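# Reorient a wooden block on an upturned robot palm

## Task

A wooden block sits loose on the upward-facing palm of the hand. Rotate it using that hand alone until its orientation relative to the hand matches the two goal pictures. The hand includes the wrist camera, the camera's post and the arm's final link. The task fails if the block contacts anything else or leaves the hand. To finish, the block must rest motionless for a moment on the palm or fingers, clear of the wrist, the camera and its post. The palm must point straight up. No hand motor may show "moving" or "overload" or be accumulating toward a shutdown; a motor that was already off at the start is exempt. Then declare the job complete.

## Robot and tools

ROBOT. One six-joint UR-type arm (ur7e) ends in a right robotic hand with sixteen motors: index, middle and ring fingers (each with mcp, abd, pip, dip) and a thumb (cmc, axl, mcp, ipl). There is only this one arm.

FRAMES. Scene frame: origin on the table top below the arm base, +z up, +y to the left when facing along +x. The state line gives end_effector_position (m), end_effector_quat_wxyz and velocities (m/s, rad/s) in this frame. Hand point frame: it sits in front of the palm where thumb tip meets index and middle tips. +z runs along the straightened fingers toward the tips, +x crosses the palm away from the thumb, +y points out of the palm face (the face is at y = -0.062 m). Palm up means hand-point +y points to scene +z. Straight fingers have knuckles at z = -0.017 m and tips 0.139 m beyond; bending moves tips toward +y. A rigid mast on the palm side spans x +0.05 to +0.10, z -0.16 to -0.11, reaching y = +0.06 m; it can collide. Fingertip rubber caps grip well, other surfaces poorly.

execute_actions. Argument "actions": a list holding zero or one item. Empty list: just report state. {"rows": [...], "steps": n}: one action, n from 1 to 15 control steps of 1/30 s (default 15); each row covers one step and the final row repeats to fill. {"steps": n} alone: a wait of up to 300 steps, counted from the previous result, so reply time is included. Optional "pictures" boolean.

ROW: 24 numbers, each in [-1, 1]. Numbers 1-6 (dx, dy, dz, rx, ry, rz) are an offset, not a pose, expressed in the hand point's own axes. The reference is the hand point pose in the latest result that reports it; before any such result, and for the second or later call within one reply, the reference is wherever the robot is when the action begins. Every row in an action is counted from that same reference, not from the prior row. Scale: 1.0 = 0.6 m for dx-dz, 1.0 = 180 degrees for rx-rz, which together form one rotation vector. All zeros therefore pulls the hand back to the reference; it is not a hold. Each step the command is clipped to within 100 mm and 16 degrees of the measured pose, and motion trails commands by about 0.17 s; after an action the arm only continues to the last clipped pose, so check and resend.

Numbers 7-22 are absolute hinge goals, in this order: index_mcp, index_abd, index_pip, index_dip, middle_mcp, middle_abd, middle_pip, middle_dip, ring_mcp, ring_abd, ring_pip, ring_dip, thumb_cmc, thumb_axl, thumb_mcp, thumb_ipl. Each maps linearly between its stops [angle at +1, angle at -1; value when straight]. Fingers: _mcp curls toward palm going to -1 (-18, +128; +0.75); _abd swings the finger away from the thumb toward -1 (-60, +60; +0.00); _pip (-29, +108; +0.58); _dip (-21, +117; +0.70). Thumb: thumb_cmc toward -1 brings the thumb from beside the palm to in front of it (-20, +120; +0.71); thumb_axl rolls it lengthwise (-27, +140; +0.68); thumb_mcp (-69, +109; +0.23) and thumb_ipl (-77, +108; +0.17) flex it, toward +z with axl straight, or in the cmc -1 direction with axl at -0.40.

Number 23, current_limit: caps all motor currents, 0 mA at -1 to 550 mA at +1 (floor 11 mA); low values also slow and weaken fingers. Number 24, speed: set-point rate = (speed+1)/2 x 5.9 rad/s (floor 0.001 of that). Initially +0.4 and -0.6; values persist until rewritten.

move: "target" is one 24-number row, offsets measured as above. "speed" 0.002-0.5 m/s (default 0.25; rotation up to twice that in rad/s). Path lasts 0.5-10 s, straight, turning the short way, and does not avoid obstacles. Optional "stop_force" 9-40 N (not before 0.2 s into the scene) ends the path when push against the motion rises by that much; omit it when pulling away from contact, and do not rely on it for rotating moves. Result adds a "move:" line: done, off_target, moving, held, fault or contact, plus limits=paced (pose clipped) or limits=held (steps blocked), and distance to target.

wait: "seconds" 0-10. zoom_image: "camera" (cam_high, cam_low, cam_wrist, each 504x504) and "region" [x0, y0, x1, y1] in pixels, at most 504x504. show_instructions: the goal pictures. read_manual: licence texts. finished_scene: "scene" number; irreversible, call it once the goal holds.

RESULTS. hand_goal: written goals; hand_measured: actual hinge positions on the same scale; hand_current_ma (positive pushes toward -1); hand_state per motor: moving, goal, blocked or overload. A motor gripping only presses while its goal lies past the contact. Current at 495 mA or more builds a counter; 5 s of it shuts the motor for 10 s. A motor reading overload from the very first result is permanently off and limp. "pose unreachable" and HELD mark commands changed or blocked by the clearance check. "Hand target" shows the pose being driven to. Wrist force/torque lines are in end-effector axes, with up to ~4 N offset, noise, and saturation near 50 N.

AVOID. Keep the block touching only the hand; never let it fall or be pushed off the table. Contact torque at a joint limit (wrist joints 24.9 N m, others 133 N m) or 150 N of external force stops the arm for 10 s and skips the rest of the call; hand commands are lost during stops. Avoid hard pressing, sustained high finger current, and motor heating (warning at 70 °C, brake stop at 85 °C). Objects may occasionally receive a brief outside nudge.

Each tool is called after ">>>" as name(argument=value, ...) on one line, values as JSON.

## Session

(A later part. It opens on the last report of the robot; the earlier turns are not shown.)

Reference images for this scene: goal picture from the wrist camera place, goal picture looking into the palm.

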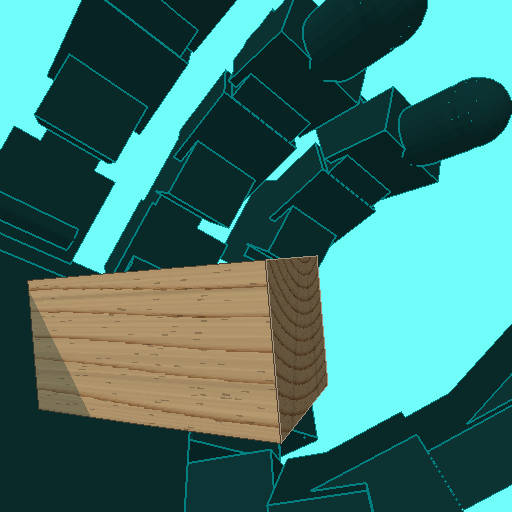

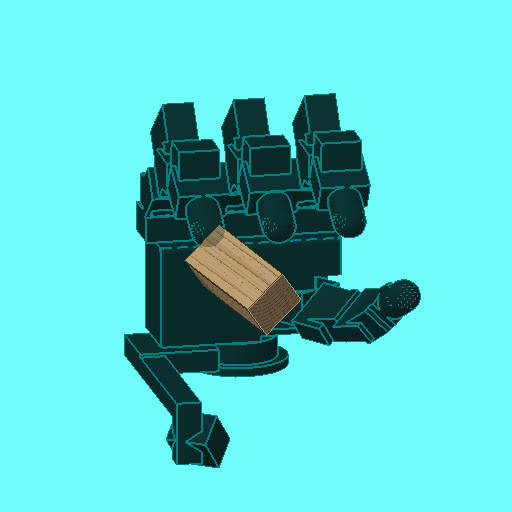

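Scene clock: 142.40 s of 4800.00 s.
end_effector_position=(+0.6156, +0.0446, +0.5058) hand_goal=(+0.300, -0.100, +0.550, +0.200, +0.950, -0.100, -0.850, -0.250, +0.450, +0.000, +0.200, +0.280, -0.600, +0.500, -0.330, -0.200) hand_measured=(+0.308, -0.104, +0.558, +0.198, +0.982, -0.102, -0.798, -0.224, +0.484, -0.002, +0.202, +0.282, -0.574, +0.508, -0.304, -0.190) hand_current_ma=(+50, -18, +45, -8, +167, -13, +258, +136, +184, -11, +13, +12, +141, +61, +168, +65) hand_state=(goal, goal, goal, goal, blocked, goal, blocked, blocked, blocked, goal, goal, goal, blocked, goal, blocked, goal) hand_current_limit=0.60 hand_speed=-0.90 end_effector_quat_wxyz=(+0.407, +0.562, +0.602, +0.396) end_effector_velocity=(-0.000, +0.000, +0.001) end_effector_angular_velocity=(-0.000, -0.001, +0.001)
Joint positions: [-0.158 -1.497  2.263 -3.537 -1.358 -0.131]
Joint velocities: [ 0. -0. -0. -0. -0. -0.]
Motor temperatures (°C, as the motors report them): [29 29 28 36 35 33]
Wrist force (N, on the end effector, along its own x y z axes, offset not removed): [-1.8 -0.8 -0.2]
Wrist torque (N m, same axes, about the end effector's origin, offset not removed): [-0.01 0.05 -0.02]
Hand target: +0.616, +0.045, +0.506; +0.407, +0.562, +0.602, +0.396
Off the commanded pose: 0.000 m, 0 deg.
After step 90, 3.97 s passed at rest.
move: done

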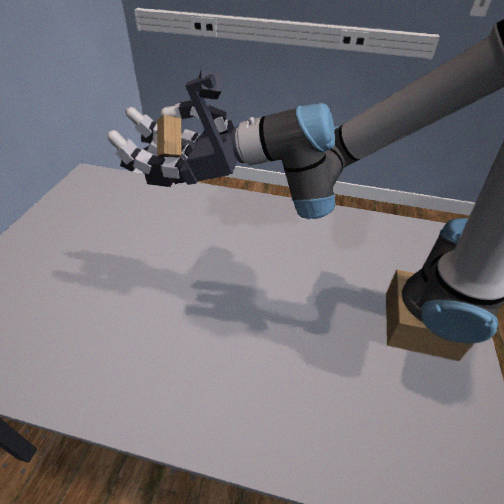

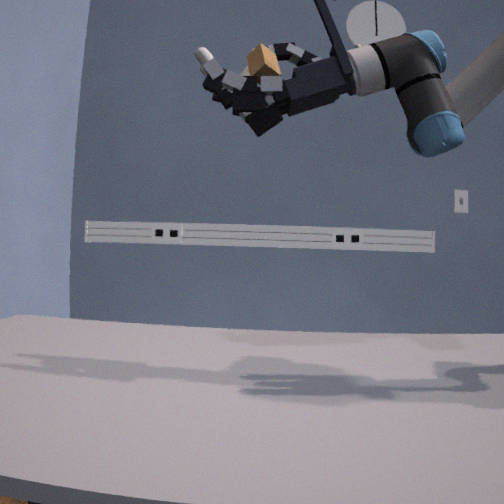

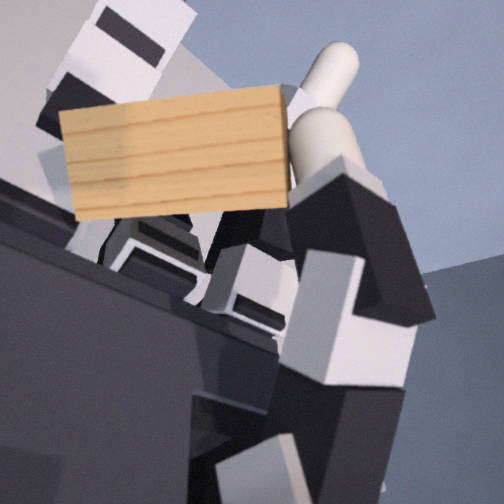

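>>> move(target=[0,0,0,0,0,0,0.3,-0.1,0.55,0.2,0.95,-0.1,-0.88,-0.28,0.48,0,0.2,0.28,-0.6,0.43,-0.18,-0.42,0.6,-0.94])

Scene clock: 149.43 s of 4800.00 s.
end_effector_position=(+0.6156, +0.0446, +0.5058) hand_goal=(+0.300, -0.100, +0.550, +0.200, +0.950, -0.100, -0.880, -0.280, +0.480, +0.000, +0.200, +0.280, -0.600, +0.430, -0.180, -0.420) hand_measured=(+0.310, -0.104, +0.558, +0.198, +0.970, -0.102, -0.874, -0.278, +0.496, -0.002, +0.202, +0.282, -0.578, +0.442, -0.160, -0.390) hand_current_ma=(+51, -18, +45, -8, +110, -13, +28, +12, +89, -11, +13, +12, +116, +77, +126, +205) hand_state=(goal, goal, goal, goal, blocked, goal, goal, goal, goal, goal, goal, goal, blocked, goal, goal, blocked) hand_current_limit=0.60 hand_speed=-0.94 end_effector_quat_wxyz=(+0.407, +0.562, +0.602, +0.396) end_effector_velocity=(-0.000, -0.000, +0.000) end_effector_angular_velocity=(-0.000, -0.001, -0.001)
Joint positions: [-0.158 -1.497  2.263 -3.537 -1.358 -0.131]
Joint velocities: [-0. -0. -0. -0. -0.  0.]
Motor temperatures (°C, as the motors report them): [29 29 28 36 35 33]
Wrist force (N, on the end effector, along its own x y z axes, offset not removed): [-2.7 -1.6 1.7]
Wrist torque (N m, same axes, about the end effector's origin, offset not removed): [-0.34 0.10 -0.19]
Hand target: +0.616, +0.045, +0.506; +0.407, +0.562, +0.602, +0.396
Off the commanded pose: 0.000 m, 0 deg.
After step 90, 1.83 s passed at rest.
move: done

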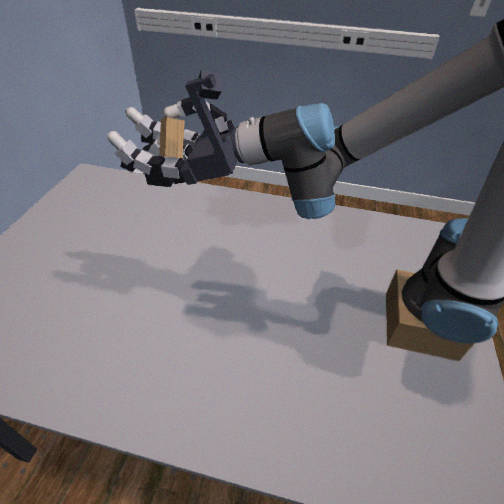

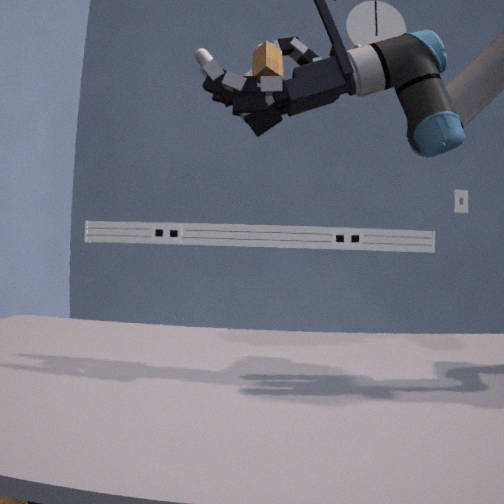

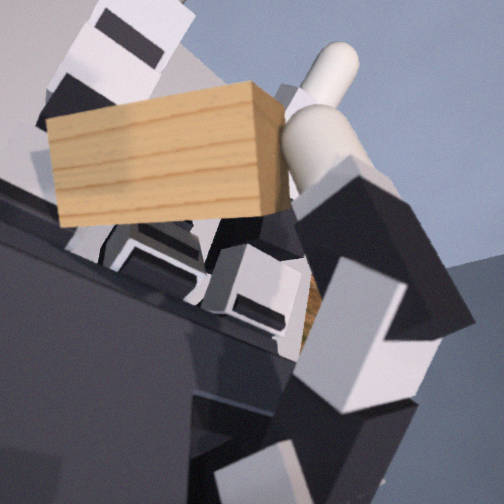

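>>> move(target=[0,0,0,-0.12,0,0,0.3,-0.1,0.55,0.2,0.93,-0.1,-0.94,-0.33,0.48,0,0.2,0.28,-0.64,0.41,-0.17,-0.43,0.6,-0.94], speed=0.1)

Scene clock: 156.67 s of 4800.00 s.
end_effector_position=(+0.6157, +0.0446, +0.5060) hand_goal=(+0.300, -0.100, +0.550, +0.200, +0.930, -0.100, -0.940, -0.330, +0.480, +0.000, +0.200, +0.280, -0.640, +0.410, -0.170, -0.430) hand_measured=(+0.310, -0.104, +0.558, +0.198, +0.950, -0.102, -0.938, -0.328, +0.496, -0.002, +0.202, +0.282, -0.586, +0.438, -0.148, -0.402) hand_current_ma=(+51, -17, +41, -8, +111, -13, +14, +11, +89, -11, +13, +12, +293, +196, +141, +196) hand_state=(goal, goal, goal, goal, blocked, goal, goal, goal, goal, goal, goal, goal, blocked, blocked, blocked, blocked) hand_current_limit=0.60 hand_speed=-0.94 end_effector_quat_wxyz=(+0.505, +0.476, +0.518, +0.501) end_effector_velocity=(+0.000, -0.000, +0.001) end_effector_angular_velocity=(+0.001, -0.018, +0.001)
Joint positions: [-0.159 -1.17   2.199 -4.182 -1.324 -0.042]
Joint velocities: [ 0.001  0.014 -0.009 -0.024 -0.     0.004]
Motor temperatures (°C, as the motors report them): [29 29 28 36 35 33]
Wrist force (N, on the end effector, along its own x y z axes, offset not removed): [-2.1 -0.6 -1.0]
Wrist torque (N m, same axes, about the end effector's origin, offset not removed): [-0.01 0.15 -0.12]
Hand target: +0.616, +0.045, +0.506; +0.505, +0.475, +0.517, +0.502
Off the commanded pose: 0.000 m, 0 deg.
After step 90, 1.93 s passed at rest.
move: done

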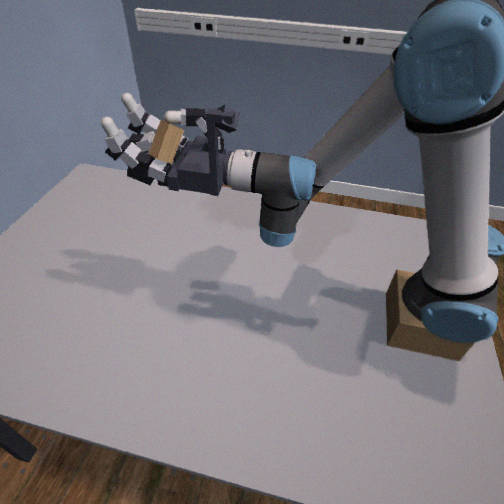

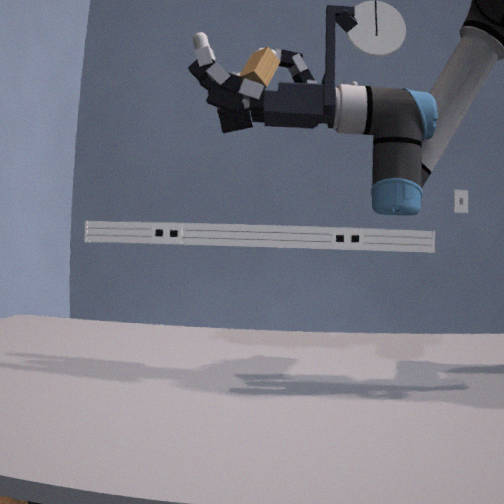

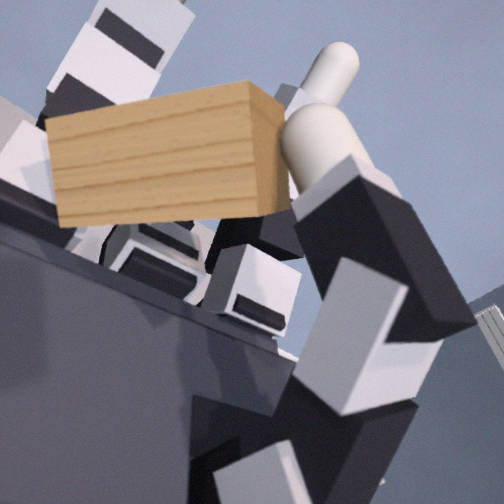

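>>> move(target=[0,0,0,0,0,0,0.3,-0.1,0.55,0.2,0.85,-0.1,-0.94,-0.2,0.48,0,0.2,0.28,-0.64,0.41,-0.14,-0.41,0.6,-0.95])

Scene clock: 160.97 s of 4800.00 s.
end_effector_position=(+0.6157, +0.0446, +0.5060) hand_goal=(+0.300, -0.100, +0.550, +0.200, +0.850, -0.100, -0.940, -0.200, +0.480, +0.000, +0.200, +0.280, -0.640, +0.410, -0.140, -0.410) hand_measured=(+0.310, -0.104, +0.558, +0.198, +0.872, -0.102, -0.938, -0.204, +0.496, -0.002, +0.202, +0.282, -0.610, +0.422, -0.128, -0.402) hand_current_ma=(+51, -17, +41, -8, +123, -13, +10, -20, +89, -11, +13, +12, +165, +88, +82, +56) hand_state=(goal, goal, goal, goal, blocked, goal, goal, goal, goal, goal, goal, goal, blocked, goal, goal, goal) hand_current_limit=0.60 hand_speed=-0.95 end_effector_quat_wxyz=(+0.505, +0.476, +0.518, +0.501) end_effector_velocity=(-0.000, +0.000, -0.000) end_effector_angular_velocity=(-0.000, +0.001, +0.000)
Joint positions: [-0.159 -1.17   2.199 -4.182 -1.324 -0.042]
Joint velocities: [ 0.    -0.     0.001  0.001 -0.    -0.001]
Motor temperatures (°C, as the motors report them): [29 29 28 36 35 33]
Wrist force (N, on the end effector, along its own x y z axes, offset not removed): [-0.1 -1.7 -0.3]
Wrist torque (N m, same axes, about the end effector's origin, offset not removed): [-0.25 -0.09 0.09]
Hand target: +0.616, +0.045, +0.506; +0.505, +0.476, +0.518, +0.501
Off the commanded pose: 0.000 m, 0 deg.
move: done

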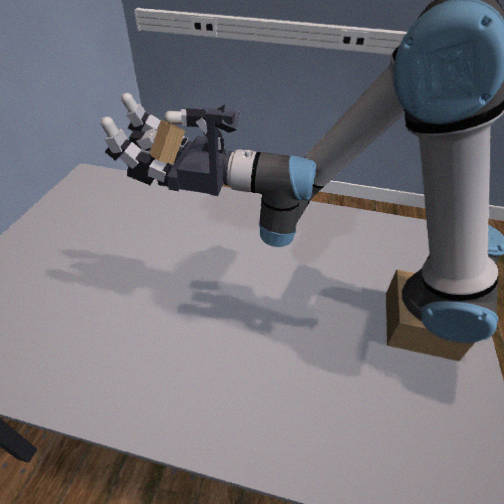

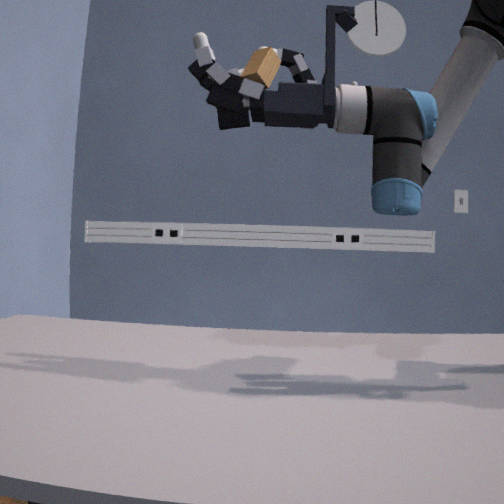

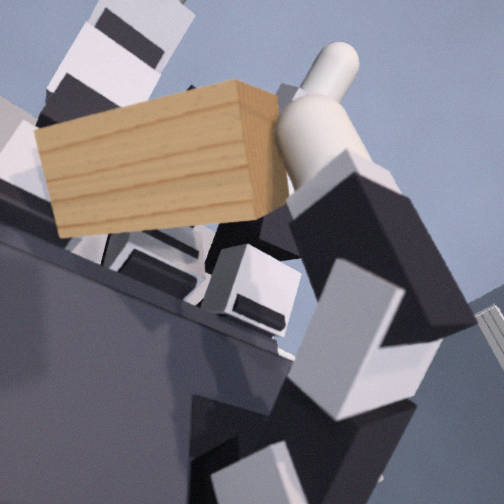

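>>> move(target=[0,0,0,0,0,0,0.3,0.1,0.55,0.2,0.95,-0.55,-0.94,-0.2,0.48,-0.3,0.2,0.28,-0.64,0.41,-0.15,-0.42,0.6,-0.88])

>>> move(target=[0,0,0,0,0,0,0.3,0.1,0.55,0.2,0.75,-0.55,-0.97,-0.2,0.48,-0.3,0.2,0.28,-0.64,0.41,-0.15,-0.42,0.6,-0.93])

Scene clock: 167.47 s of 4800.00 s.
end_effector_position=(+0.6157, +0.0446, +0.5060) hand_goal=(+0.300, +0.100, +0.550, +0.200, +0.950, -0.550, -0.940, -0.200, +0.480, -0.300, +0.200, +0.280, -0.640, +0.410, -0.150, -0.420) hand_measured=(+0.310, +0.096, +0.558, +0.198, +0.956, -0.546, -0.938, -0.204, +0.496, -0.298, +0.202, +0.282, -0.610, +0.422, -0.128, -0.402) hand_current_ma=(+51, -14, +41, -8, +35, +15, +10, -20, +89, +12, +13, +12, +165, +88, +148, +124) hand_state=(goal, goal, goal, goal, goal, goal, goal, goal, goal, goal, goal, goal, blocked, goal, blocked, goal) hand_current_limit=0.60 hand_speed=-0.88 end_effector_quat_wxyz=(+0.505, +0.476, +0.518, +0.501) end_effector_velocity=(+0.000, -0.000, +0.000) end_effector_angular_velocity=(-0.000, -0.001, -0.001)
Joint positions: [-0.159 -1.17   2.199 -4.182 -1.324 -0.042]
Joint velocities: [-0.001  0.001 -0.001 -0.001  0.     0.   ]
Motor temperatures (°C, as the motors report them): [29 29 28 36 35 33]
Wrist force (N, on the end effector, along its own x y z axes, offset not removed): [-2.0 -1.1 0.0]
Wrist torque (N m, same axes, about the end effector's origin, offset not removed): [-0.19 0.09 -0.10]
Hand target: +0.616, +0.045, +0.506; +0.505, +0.476, +0.518, +0.501
Off the commanded pose: 0.000 m, 0 deg.
After step 90, 1.90 s passed at rest.
move: done

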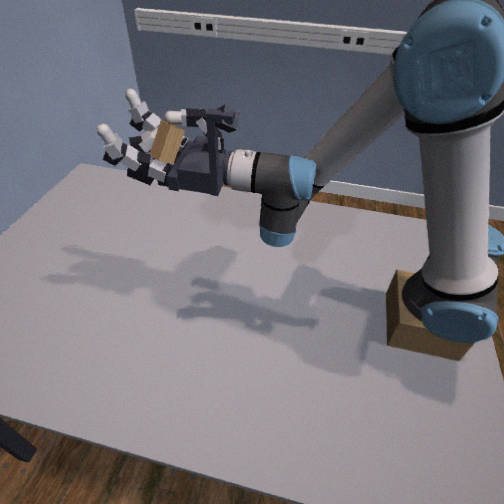

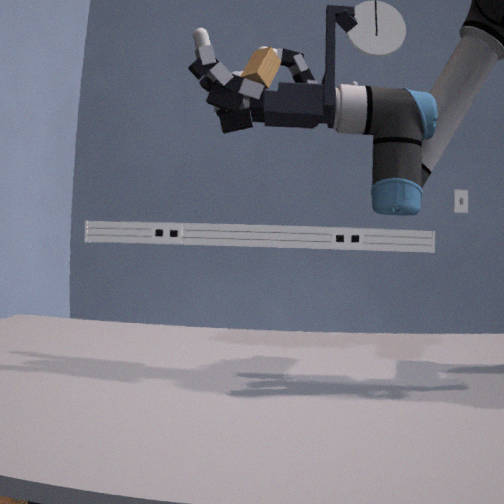

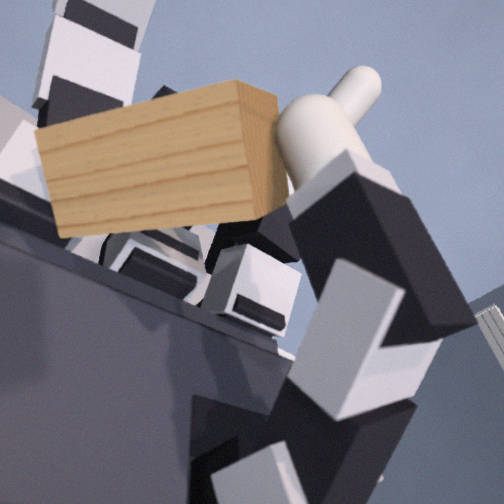

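Scene clock: 168.93 s of 4800.00 s.
end_effector_position=(+0.6157, +0.0446, +0.5060) hand_goal=(+0.300, +0.100, +0.550, +0.200, +0.750, -0.550, -0.970, -0.200, +0.480, -0.300, +0.200, +0.280, -0.640, +0.410, -0.150, -0.420) hand_measured=(+0.310, +0.096, +0.558, +0.198, +0.774, -0.546, -0.968, -0.204, +0.496, -0.298, +0.202, +0.282, -0.610, +0.422, -0.128, -0.402) hand_current_ma=(+51, -14, +41, -8, +123, +14, +10, -20, +89, +12, +13, +12, +165, +88, +148, +124) hand_state=(goal, goal, goal, goal, blocked, goal, goal, goal, goal, goal, goal, goal, blocked, goal, blocked, goal) hand_current_limit=0.60 hand_speed=-0.93 end_effector_quat_wxyz=(+0.505, +0.476, +0.518, +0.501) end_effector_velocity=(+0.000, +0.000, +0.001) end_effector_angular_velocity=(-0.000, -0.001, +0.001)
Joint positions: [-0.159 -1.17   2.199 -4.182 -1.324 -0.042]
Joint velocities: [ 0.    -0.    -0.001  0.     0.    -0.   ]
Motor temperatures (°C, as the motors report them): [29 29 28 36 35 33]
Wrist force (N, on the end effector, along its own x y z axes, offset not removed): [-2.3 0.3 -1.9]
Wrist torque (N m, same axes, about the end effector's origin, offset not removed): [0.23 0.16 -0.15]
Hand target: +0.616, +0.045, +0.506; +0.505, +0.476, +0.518, +0.501
Off the commanded pose: 0.000 m, 0 deg.
move: done

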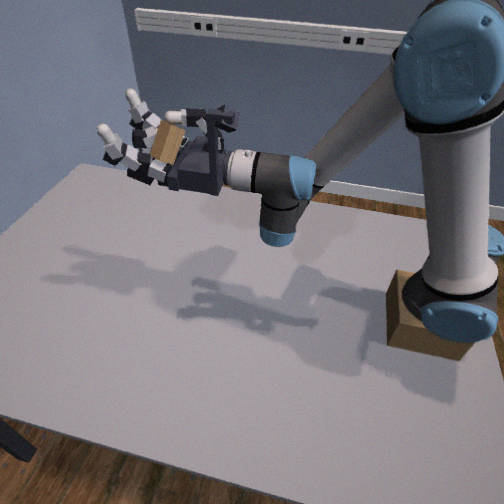

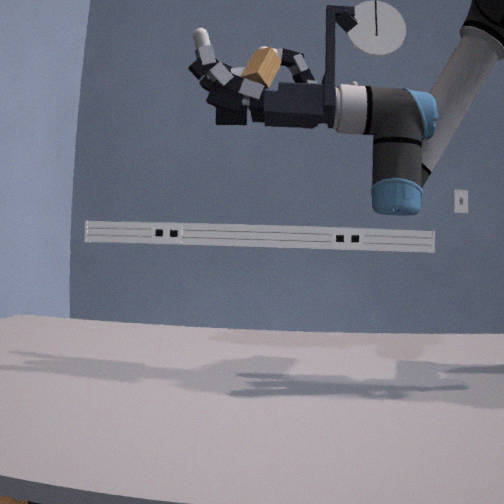

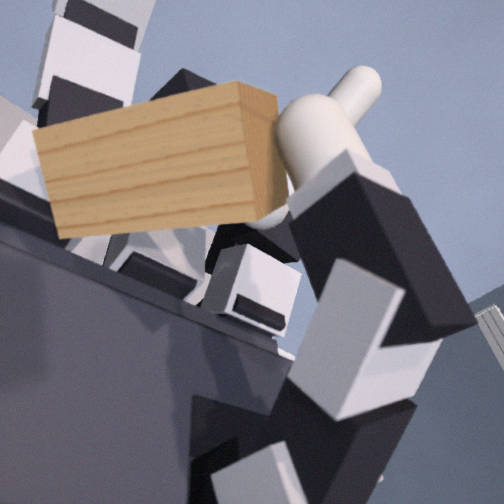

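>>> move(target=[0,0,0,0,0,0,0.3,0.1,0.55,0.2,0.8,-0.55,-1,-0.45,0.48,-0.3,0.2,0.28,-0.64,0.41,-0.15,-0.42,0.6,-0.88])

>>> move(target=[0,0,0,0,0,0,0.3,0.1,0.55,0.2,0.75,-0.2,-1,-0.45,0.48,-0.3,0.2,0.28,-0.64,0.41,-0.15,-0.42,0.6,-0.92])

Scene clock: 174.60 s of 4800.00 s.
end_effector_position=(+0.6157, +0.0446, +0.5060) hand_goal=(+0.300, +0.100, +0.550, +0.200, +0.800, -0.550, -1.000, -0.450, +0.480, -0.300, +0.200, +0.280, -0.640, +0.410, -0.150, -0.420) hand_measured=(+0.310, +0.096, +0.558, +0.198, +0.806, -0.546, -0.998, -0.448, +0.496, -0.298, +0.202, +0.282, -0.610, +0.422, -0.128, -0.402) hand_current_ma=(+51, -14, +41, -8, +33, +14, +10, +11, +89, +12, +13, +12, +165, +88, +148, +124) hand_state=(goal, goal, goal, goal, goal, goal, goal, goal, goal, goal, goal, goal, blocked, goal, blocked, goal) hand_current_limit=0.60 hand_speed=-0.88 end_effector_quat_wxyz=(+0.505, +0.476, +0.518, +0.501) end_effector_velocity=(-0.000, +0.000, +0.000) end_effector_angular_velocity=(-0.000, -0.000, +0.000)
Joint positions: [-0.159 -1.17   2.199 -4.182 -1.324 -0.042]
Joint velocities: [-0.    -0.001 -0.     0.001  0.    -0.   ]
Motor temperatures (°C, as the motors report them): [29 29 28 36 35 33]
Wrist force (N, on the end effector, along its own x y z axes, offset not removed): [-1.4 -1.3 -0.7]
Wrist torque (N m, same axes, about the end effector's origin, offset not removed): [-0.03 0.02 -0.06]
Hand target: +0.616, +0.045, +0.506; +0.505, +0.476, +0.518, +0.501
Off the commanded pose: 0.000 m, 0 deg.
After step 90, 1.57 s passed at rest.
move: done

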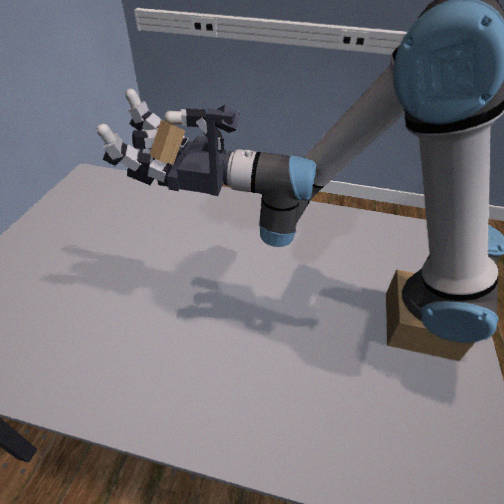

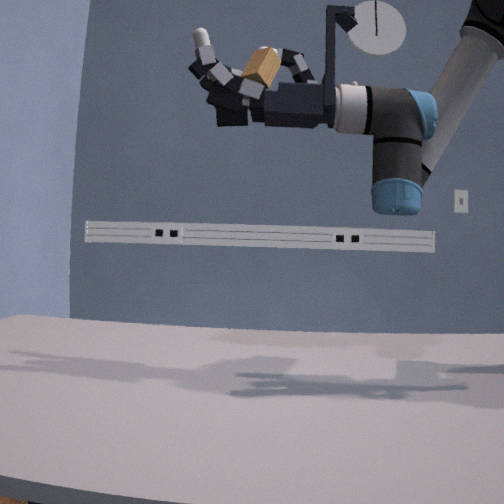

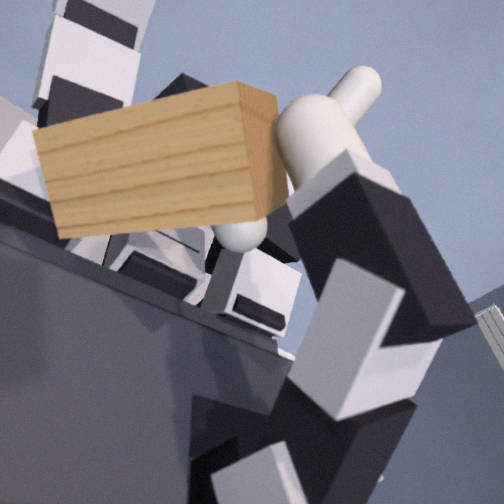

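Scene clock: 176.37 s of 4800.00 s.
end_effector_position=(+0.6157, +0.0446, +0.5060) hand_goal=(+0.300, +0.100, +0.550, +0.200, +0.750, -0.200, -1.000, -0.450, +0.480, -0.300, +0.200, +0.280, -0.640, +0.410, -0.150, -0.420) hand_measured=(+0.310, +0.096, +0.558, +0.198, +0.772, -0.218, -1.000, -0.448, +0.496, -0.298, +0.202, +0.282, -0.610, +0.420, -0.128, -0.402) hand_current_ma=(+51, -14, +41, -8, +115, -84, +1, +6, +89, +12, +13, +12, +165, +70, +148, +124) hand_state=(goal, goal, goal, goal, blocked, goal, goal, goal, goal, goal, goal, goal, blocked, goal, blocked, goal) hand_current_limit=0.60 hand_speed=-0.92 end_effector_quat_wxyz=(+0.505, +0.476, +0.518, +0.501) end_effector_velocity=(+0.000, +0.000, +0.000) end_effector_angular_velocity=(-0.000, -0.000, +0.000)
Joint positions: [-0.159 -1.17   2.199 -4.182 -1.324 -0.042]
Joint velocities: [ 0.    -0.    -0.001  0.001  0.    -0.   ]
Motor temperatures (°C, as the motors report them): [29 29 28 36 35 33]
Wrist force (N, on the end effector, along its own x y z axes, offset not removed): [-3.2 0.1 -1.2]
Wrist torque (N m, same axes, about the end effector's origin, offset not removed): [0.07 0.29 -0.14]
Hand target: +0.616, +0.045, +0.506; +0.505, +0.476, +0.518, +0.501
Off the commanded pose: 0.000 m, 0 deg.
move: done

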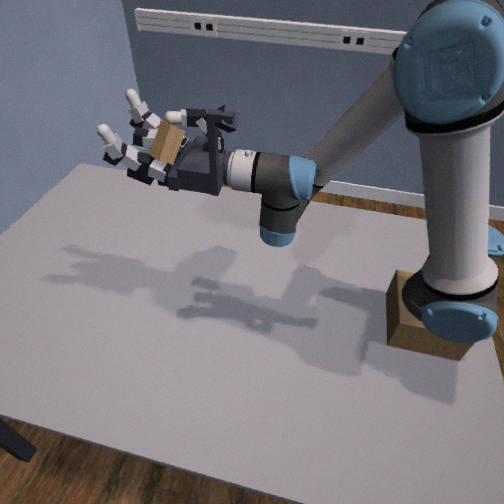

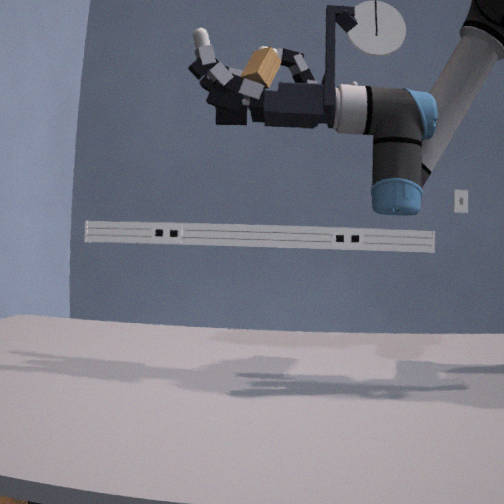

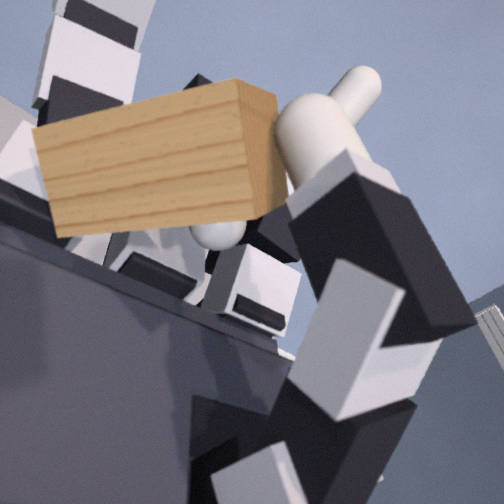

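Just touching and turning the right way; a bit more.

>>> move(target=[0,0,0,0,0,0,0.3,0.1,0.55,0.2,0.69,-0.08,-1,-0.42,0.48,-0.3,0.2,0.28,-0.64,0.41,-0.15,-0.42,0.6,-0.95])

Scene clock: 181.03 s of 4800.00 s.
end_effector_position=(+0.6157, +0.0446, +0.5060) hand_goal=(+0.300, +0.100, +0.550, +0.200, +0.690, -0.080, -1.000, -0.420, +0.480, -0.300, +0.200, +0.280, -0.640, +0.410, -0.150, -0.420) hand_measured=(+0.310, +0.096, +0.558, +0.198, +0.708, -0.098, -1.000, -0.428, +0.496, -0.298, +0.202, +0.282, -0.610, +0.416, -0.126, -0.402) hand_current_ma=(+51, -14, +41, -8, +97, -82, +0, -41, +89, +12, +13, +12, +165, +43, +154, +124) hand_state=(goal, goal, goal, goal, goal, goal, goal, goal, goal, goal, goal, goal, blocked, goal, blocked, goal) hand_current_limit=0.60 hand_speed=-0.95 end_effector_quat_wxyz=(+0.505, +0.476, +0.518, +0.501) end_effector_velocity=(+0.000, +0.001, -0.000) end_effector_angular_velocity=(+0.000, -0.001, +0.001)
Joint positions: [-0.159 -1.17   2.199 -4.182 -1.324 -0.042]
Joint velocities: [ 0.001  0.001 -0.    -0.001 -0.     0.   ]
Motor temperatures (°C, as the motors report them): [29 29 28 36 35 33]
Wrist force (N, on the end effector, along its own x y z axes, offset not removed): [-1.4 0.1 -0.8]
Wrist torque (N m, same axes, about the end effector's origin, offset not removed): [0.12 0.05 -0.05]
Hand target: +0.616, +0.045, +0.506; +0.505, +0.476, +0.518, +0.501
Off the commanded pose: 0.000 m, 0 deg.
After step 90, 0.57 s passed at rest.
move: done

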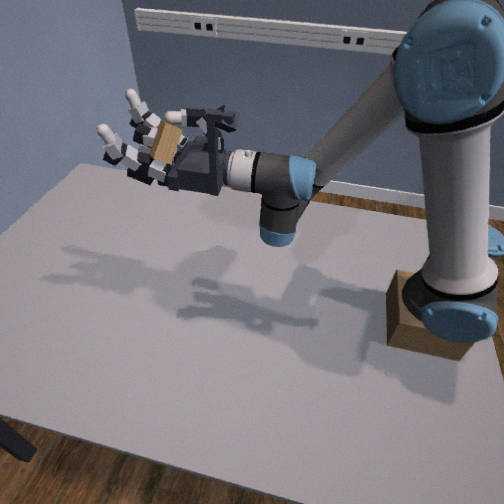

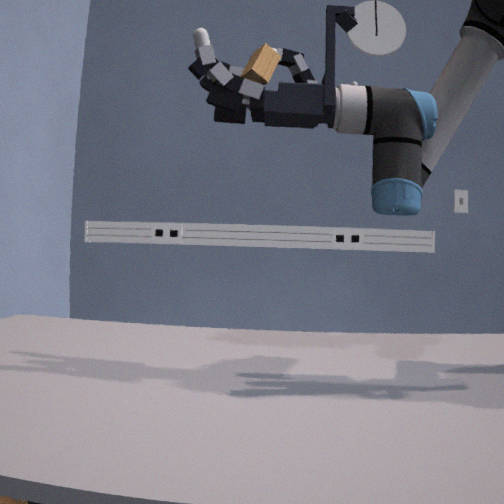

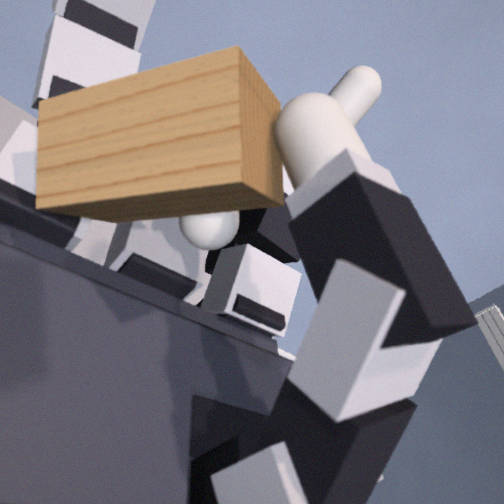

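>>> move(target=[0,0,0,0,0,0,0.3,0.1,0.55,0.2,0.735,-0.08,-1,-0.42,0.48,-0.3,0.2,0.28,-0.64,0.41,-0.15,-0.42,0.6,-0.96])

Scene clock: 184.40 s of 4800.00 s.
end_effector_position=(+0.6157, +0.0446, +0.5060) hand_goal=(+0.300, +0.100, +0.550, +0.200, +0.736, -0.080, -1.000, -0.420, +0.480, -0.300, +0.200, +0.280, -0.640, +0.410, -0.150, -0.420) hand_measured=(+0.310, +0.096, +0.558, +0.198, +0.742, -0.084, -1.000, -0.424, +0.496, -0.298, +0.202, +0.282, -0.610, +0.416, -0.126, -0.402) hand_current_ma=(+51, -14, +41, -8, +32, -19, +0, -23, +89, +12, +13, +12, +165, +45, +154, +124) hand_state=(goal, goal, goal, goal, goal, goal, goal, goal, goal, goal, goal, goal, blocked, goal, blocked, goal) hand_current_limit=0.60 hand_speed=-0.96 end_effector_quat_wxyz=(+0.505, +0.476, +0.518, +0.501) end_effector_velocity=(-0.000, +0.000, +0.000) end_effector_angular_velocity=(+0.000, -0.001, +0.000)
Joint positions: [-0.159 -1.17   2.199 -4.182 -1.324 -0.042]
Joint velocities: [ 0. -0. -0. -0. -0.  0.]
Motor temperatures (°C, as the motors report them): [29 29 28 36 35 33]
Wrist force (N, on the end effector, along its own x y z axes, offset not removed): [-2.5 -1.5 0.0]
Wrist torque (N m, same axes, about the end effector's origin, offset not removed): [-0.18 0.19 -0.12]
Hand target: +0.616, +0.045, +0.506; +0.505, +0.476, +0.518, +0.501
Off the commanded pose: 0.000 m, 0 deg.
move: done

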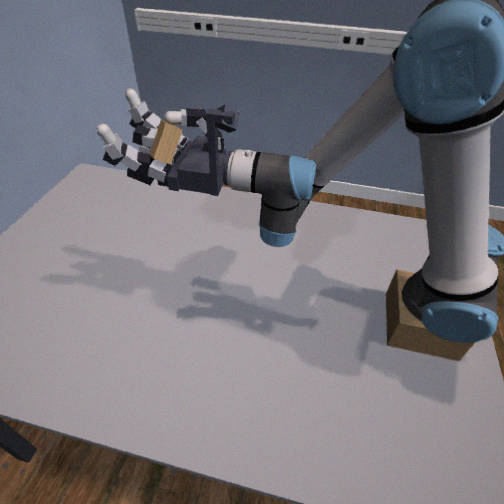

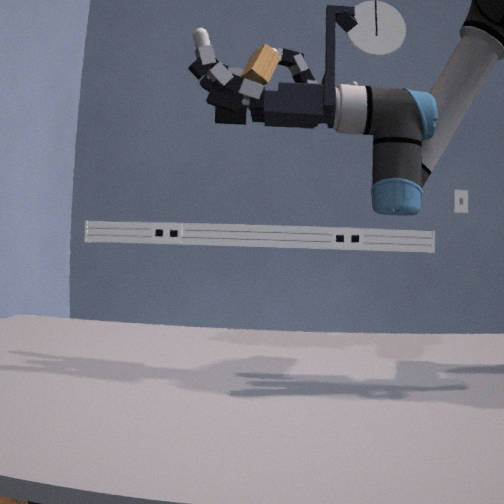

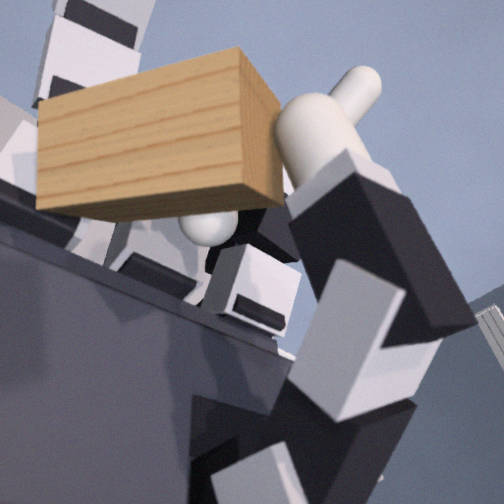

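>>> move(target=[0,0,0,0,0,0,0.3,0.1,0.55,0.2,0.735,-0.13,-1,-0.42,0.48,-0.3,0.2,0.28,-0.67,0.4,-0.13,-0.41,0.6,-0.96])

Scene clock: 188.07 s of 4800.00 s.
end_effector_position=(+0.6157, +0.0446, +0.5060) hand_goal=(+0.300, +0.100, +0.550, +0.200, +0.736, -0.130, -1.000, -0.420, +0.480, -0.300, +0.200, +0.280, -0.670, +0.400, -0.130, -0.410) hand_measured=(+0.310, +0.096, +0.558, +0.198, +0.742, -0.126, -1.000, -0.424, +0.496, -0.298, +0.202, +0.282, -0.630, +0.416, -0.114, -0.402) hand_current_ma=(+51, -14, +41, -8, +34, +14, +0, -21, +89, +12, +13, +12, +215, +108, +105, +57) hand_state=(goal, goal, goal, goal, goal, goal, goal, goal, goal, goal, goal, goal, blocked, goal, goal, goal) hand_current_limit=0.60 hand_speed=-0.96 end_effector_quat_wxyz=(+0.505, +0.476, +0.518, +0.501) end_effector_velocity=(-0.000, +0.000, +0.001) end_effector_angular_velocity=(-0.000, -0.001, -0.000)
Joint positions: [-0.159 -1.17   2.199 -4.182 -1.324 -0.042]
Joint velocities: [ 0.    -0.001 -0.     0.    -0.    -0.   ]
Motor temperatures (°C, as the motors report them): [29 29 28 36 35 33]
Wrist force (N, on the end effector, along its own x y z axes, offset not removed): [-1.6 -0.8 -2.6]
Wrist torque (N m, same axes, about the end effector's origin, offset not removed): [0.05 0.04 -0.06]
Hand target: +0.616, +0.045, +0.506; +0.505, +0.476, +0.518, +0.501
Off the commanded pose: 0.000 m, 0 deg.
move: done

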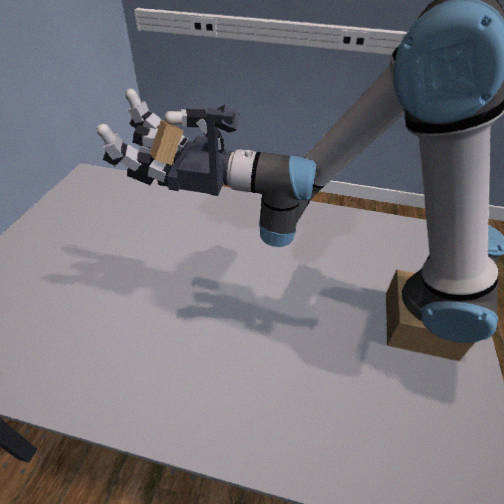

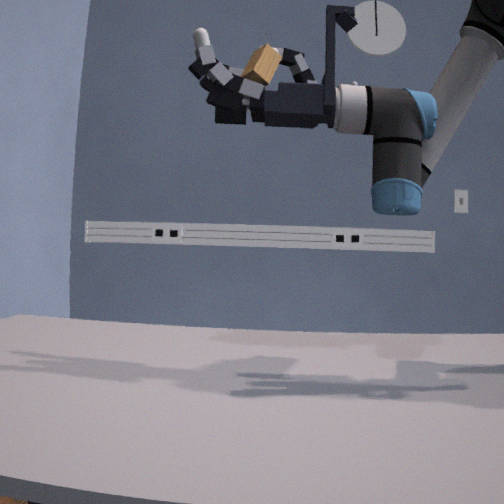

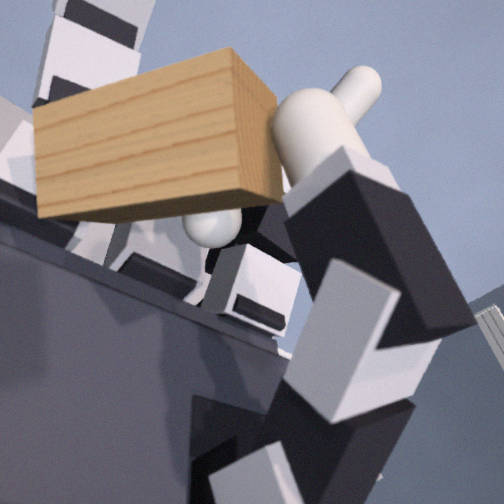

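>>> execute_actions(actions=[{"steps":60}], pictures=false)

>>> finished_scene(scene=2)

Scene clock: 190.37 s of 4800.00 s.
end_effector_position=(+0.6157, +0.0446, +0.5060) hand_goal=(+0.300, +0.100, +0.550, +0.200, +0.736, -0.130, -1.000, -0.420, +0.480, -0.300, +0.200, +0.280, -0.670, +0.400, -0.130, -0.410) hand_measured=(+0.310, +0.096, +0.558, +0.198, +0.742, -0.126, -1.000, -0.424, +0.496, -0.298, +0.202, +0.282, -0.630, +0.416, -0.114, -0.402) hand_current_ma=(+51, -14, +41, -8, +34, +14, +0, -21, +89, +12, +13, +12, +215, +108, +105, +57) hand_state=(goal, goal, goal, goal, goal, goal, goal, goal, goal, goal, goal, goal, blocked, goal, goal, goal) hand_current_limit=0.60 hand_speed=-0.96 end_effector_quat_wxyz=(+0.505, +0.476, +0.518, +0.501) end_effector_velocity=(+0.000, +0.000, +0.000) end_effector_angular_velocity=(+0.000, +0.000, +0.000)
Joint positions: [-0.159 -1.17   2.199 -4.182 -1.324 -0.042]
Joint velocities: [ 0.  0. -0.  0. -0. -0.]
Motor temperatures (°C, as the motors report them): [29 29 28 36 35 33]
Wrist force (N, on the end effector, along its own x y z axes, offset not removed): [-2.2 -1.1 -1.3]
Wrist torque (N m, same axes, about the end effector's origin, offset not removed): [-0.10 0.18 -0.08]
Hand target: +0.616, +0.045, +0.506; +0.505, +0.476, +0.518, +0.501
Off the commanded pose: 0.000 m, 0 deg.
Steps of this call (steps 1 to 69: nothing new was sent). Readings (end_effector_position | what the end effector reports):
1: (+0.6157, +0.0446, +0.5060) | hand_goal=(+0.300, +0.100, +0.550, +0.200, +0.736, -0.130, -1.000, -0.420, +0.480, -0.300, +0.200, +0.280, -0.670, +0.400, -0.130, -0.410) hand_measured=(+0.310, +0.096, +0.558, +0.198, +0.742, -0.126, -1.000, -0.424, +0.496, -0.298, +0.202, +0.282, -0.630, +0.416, -0.114, -0.402) hand_current_ma=(+51, -14, +41, -8, +34, +14, +0, -21, +89, +12, +13, +12, +215, +108, +105, +57) hand_state=(goal, goal, goal, goal, goal, goal, goal, goal, goal, goal, goal, goal, blocked, goal, goal, goal) hand_current_limit=0.60 hand_speed=-0.96
2: (+0.6157, +0.0446, +0.5060) | hand_goal=(+0.300, +0.100, +0.550, +0.200, +0.736, -0.130, -1.000, -0.420, +0.480, -0.300, +0.200, +0.280, -0.670, +0.400, -0.130, -0.410) hand_measured=(+0.310, +0.096, +0.558, +0.198, +0.742, -0.126, -1.000, -0.424, +0.496, -0.298, +0.202, +0.282, -0.630, +0.416, -0.114, -0.402) hand_current_ma=(+51, -14, +41, -8, +34, +14, +0, -21, +89, +12, +13, +12, +215, +108, +105, +57) hand_state=(goal, goal, goal, goal, goal, goal, goal, goal, goal, goal, goal, goal, blocked, goal, goal, goal) hand_current_limit=0.60 hand_speed=-0.96
4: (+0.6157, +0.0446, +0.5060) | hand_goal=(+0.300, +0.100, +0.550, +0.200, +0.736, -0.130, -1.000, -0.420, +0.480, -0.300, +0.200, +0.280, -0.670, +0.400, -0.130, -0.410) hand_measured=(+0.310, +0.096, +0.558, +0.198, +0.742, -0.126, -1.000, -0.424, +0.496, -0.298, +0.202, +0.282, -0.630, +0.416, -0.114, -0.402) hand_current_ma=(+51, -14, +41, -8, +34, +14, +0, -21, +89, +12, +13, +12, +215, +108, +105, +57) hand_state=(goal, goal, goal, goal, goal, goal, goal, goal, goal, goal, goal, goal, blocked, goal, goal, goal) hand_current_limit=0.60 hand_speed=-0.96
8: (+0.6157, +0.0446, +0.5060) | hand_goal=(+0.300, +0.100, +0.550, +0.200, +0.736, -0.130, -1.000, -0.420, +0.480, -0.300, +0.200, +0.280, -0.670, +0.400, -0.130, -0.410) hand_measured=(+0.310, +0.096, +0.558, +0.198, +0.742, -0.126, -1.000, -0.424, +0.496, -0.298, +0.202, +0.282, -0.630, +0.416, -0.114, -0.402) hand_current_ma=(+51, -14, +41, -8, +34, +14, +0, -21, +89, +12, +13, +12, +215, +108, +105, +57) hand_state=(goal, goal, goal, goal, goal, goal, goal, goal, goal, goal, goal, goal, blocked, goal, goal, goal) hand_current_limit=0.60 hand_speed=-0.96
69: the state above

The scene is finished: the task was done.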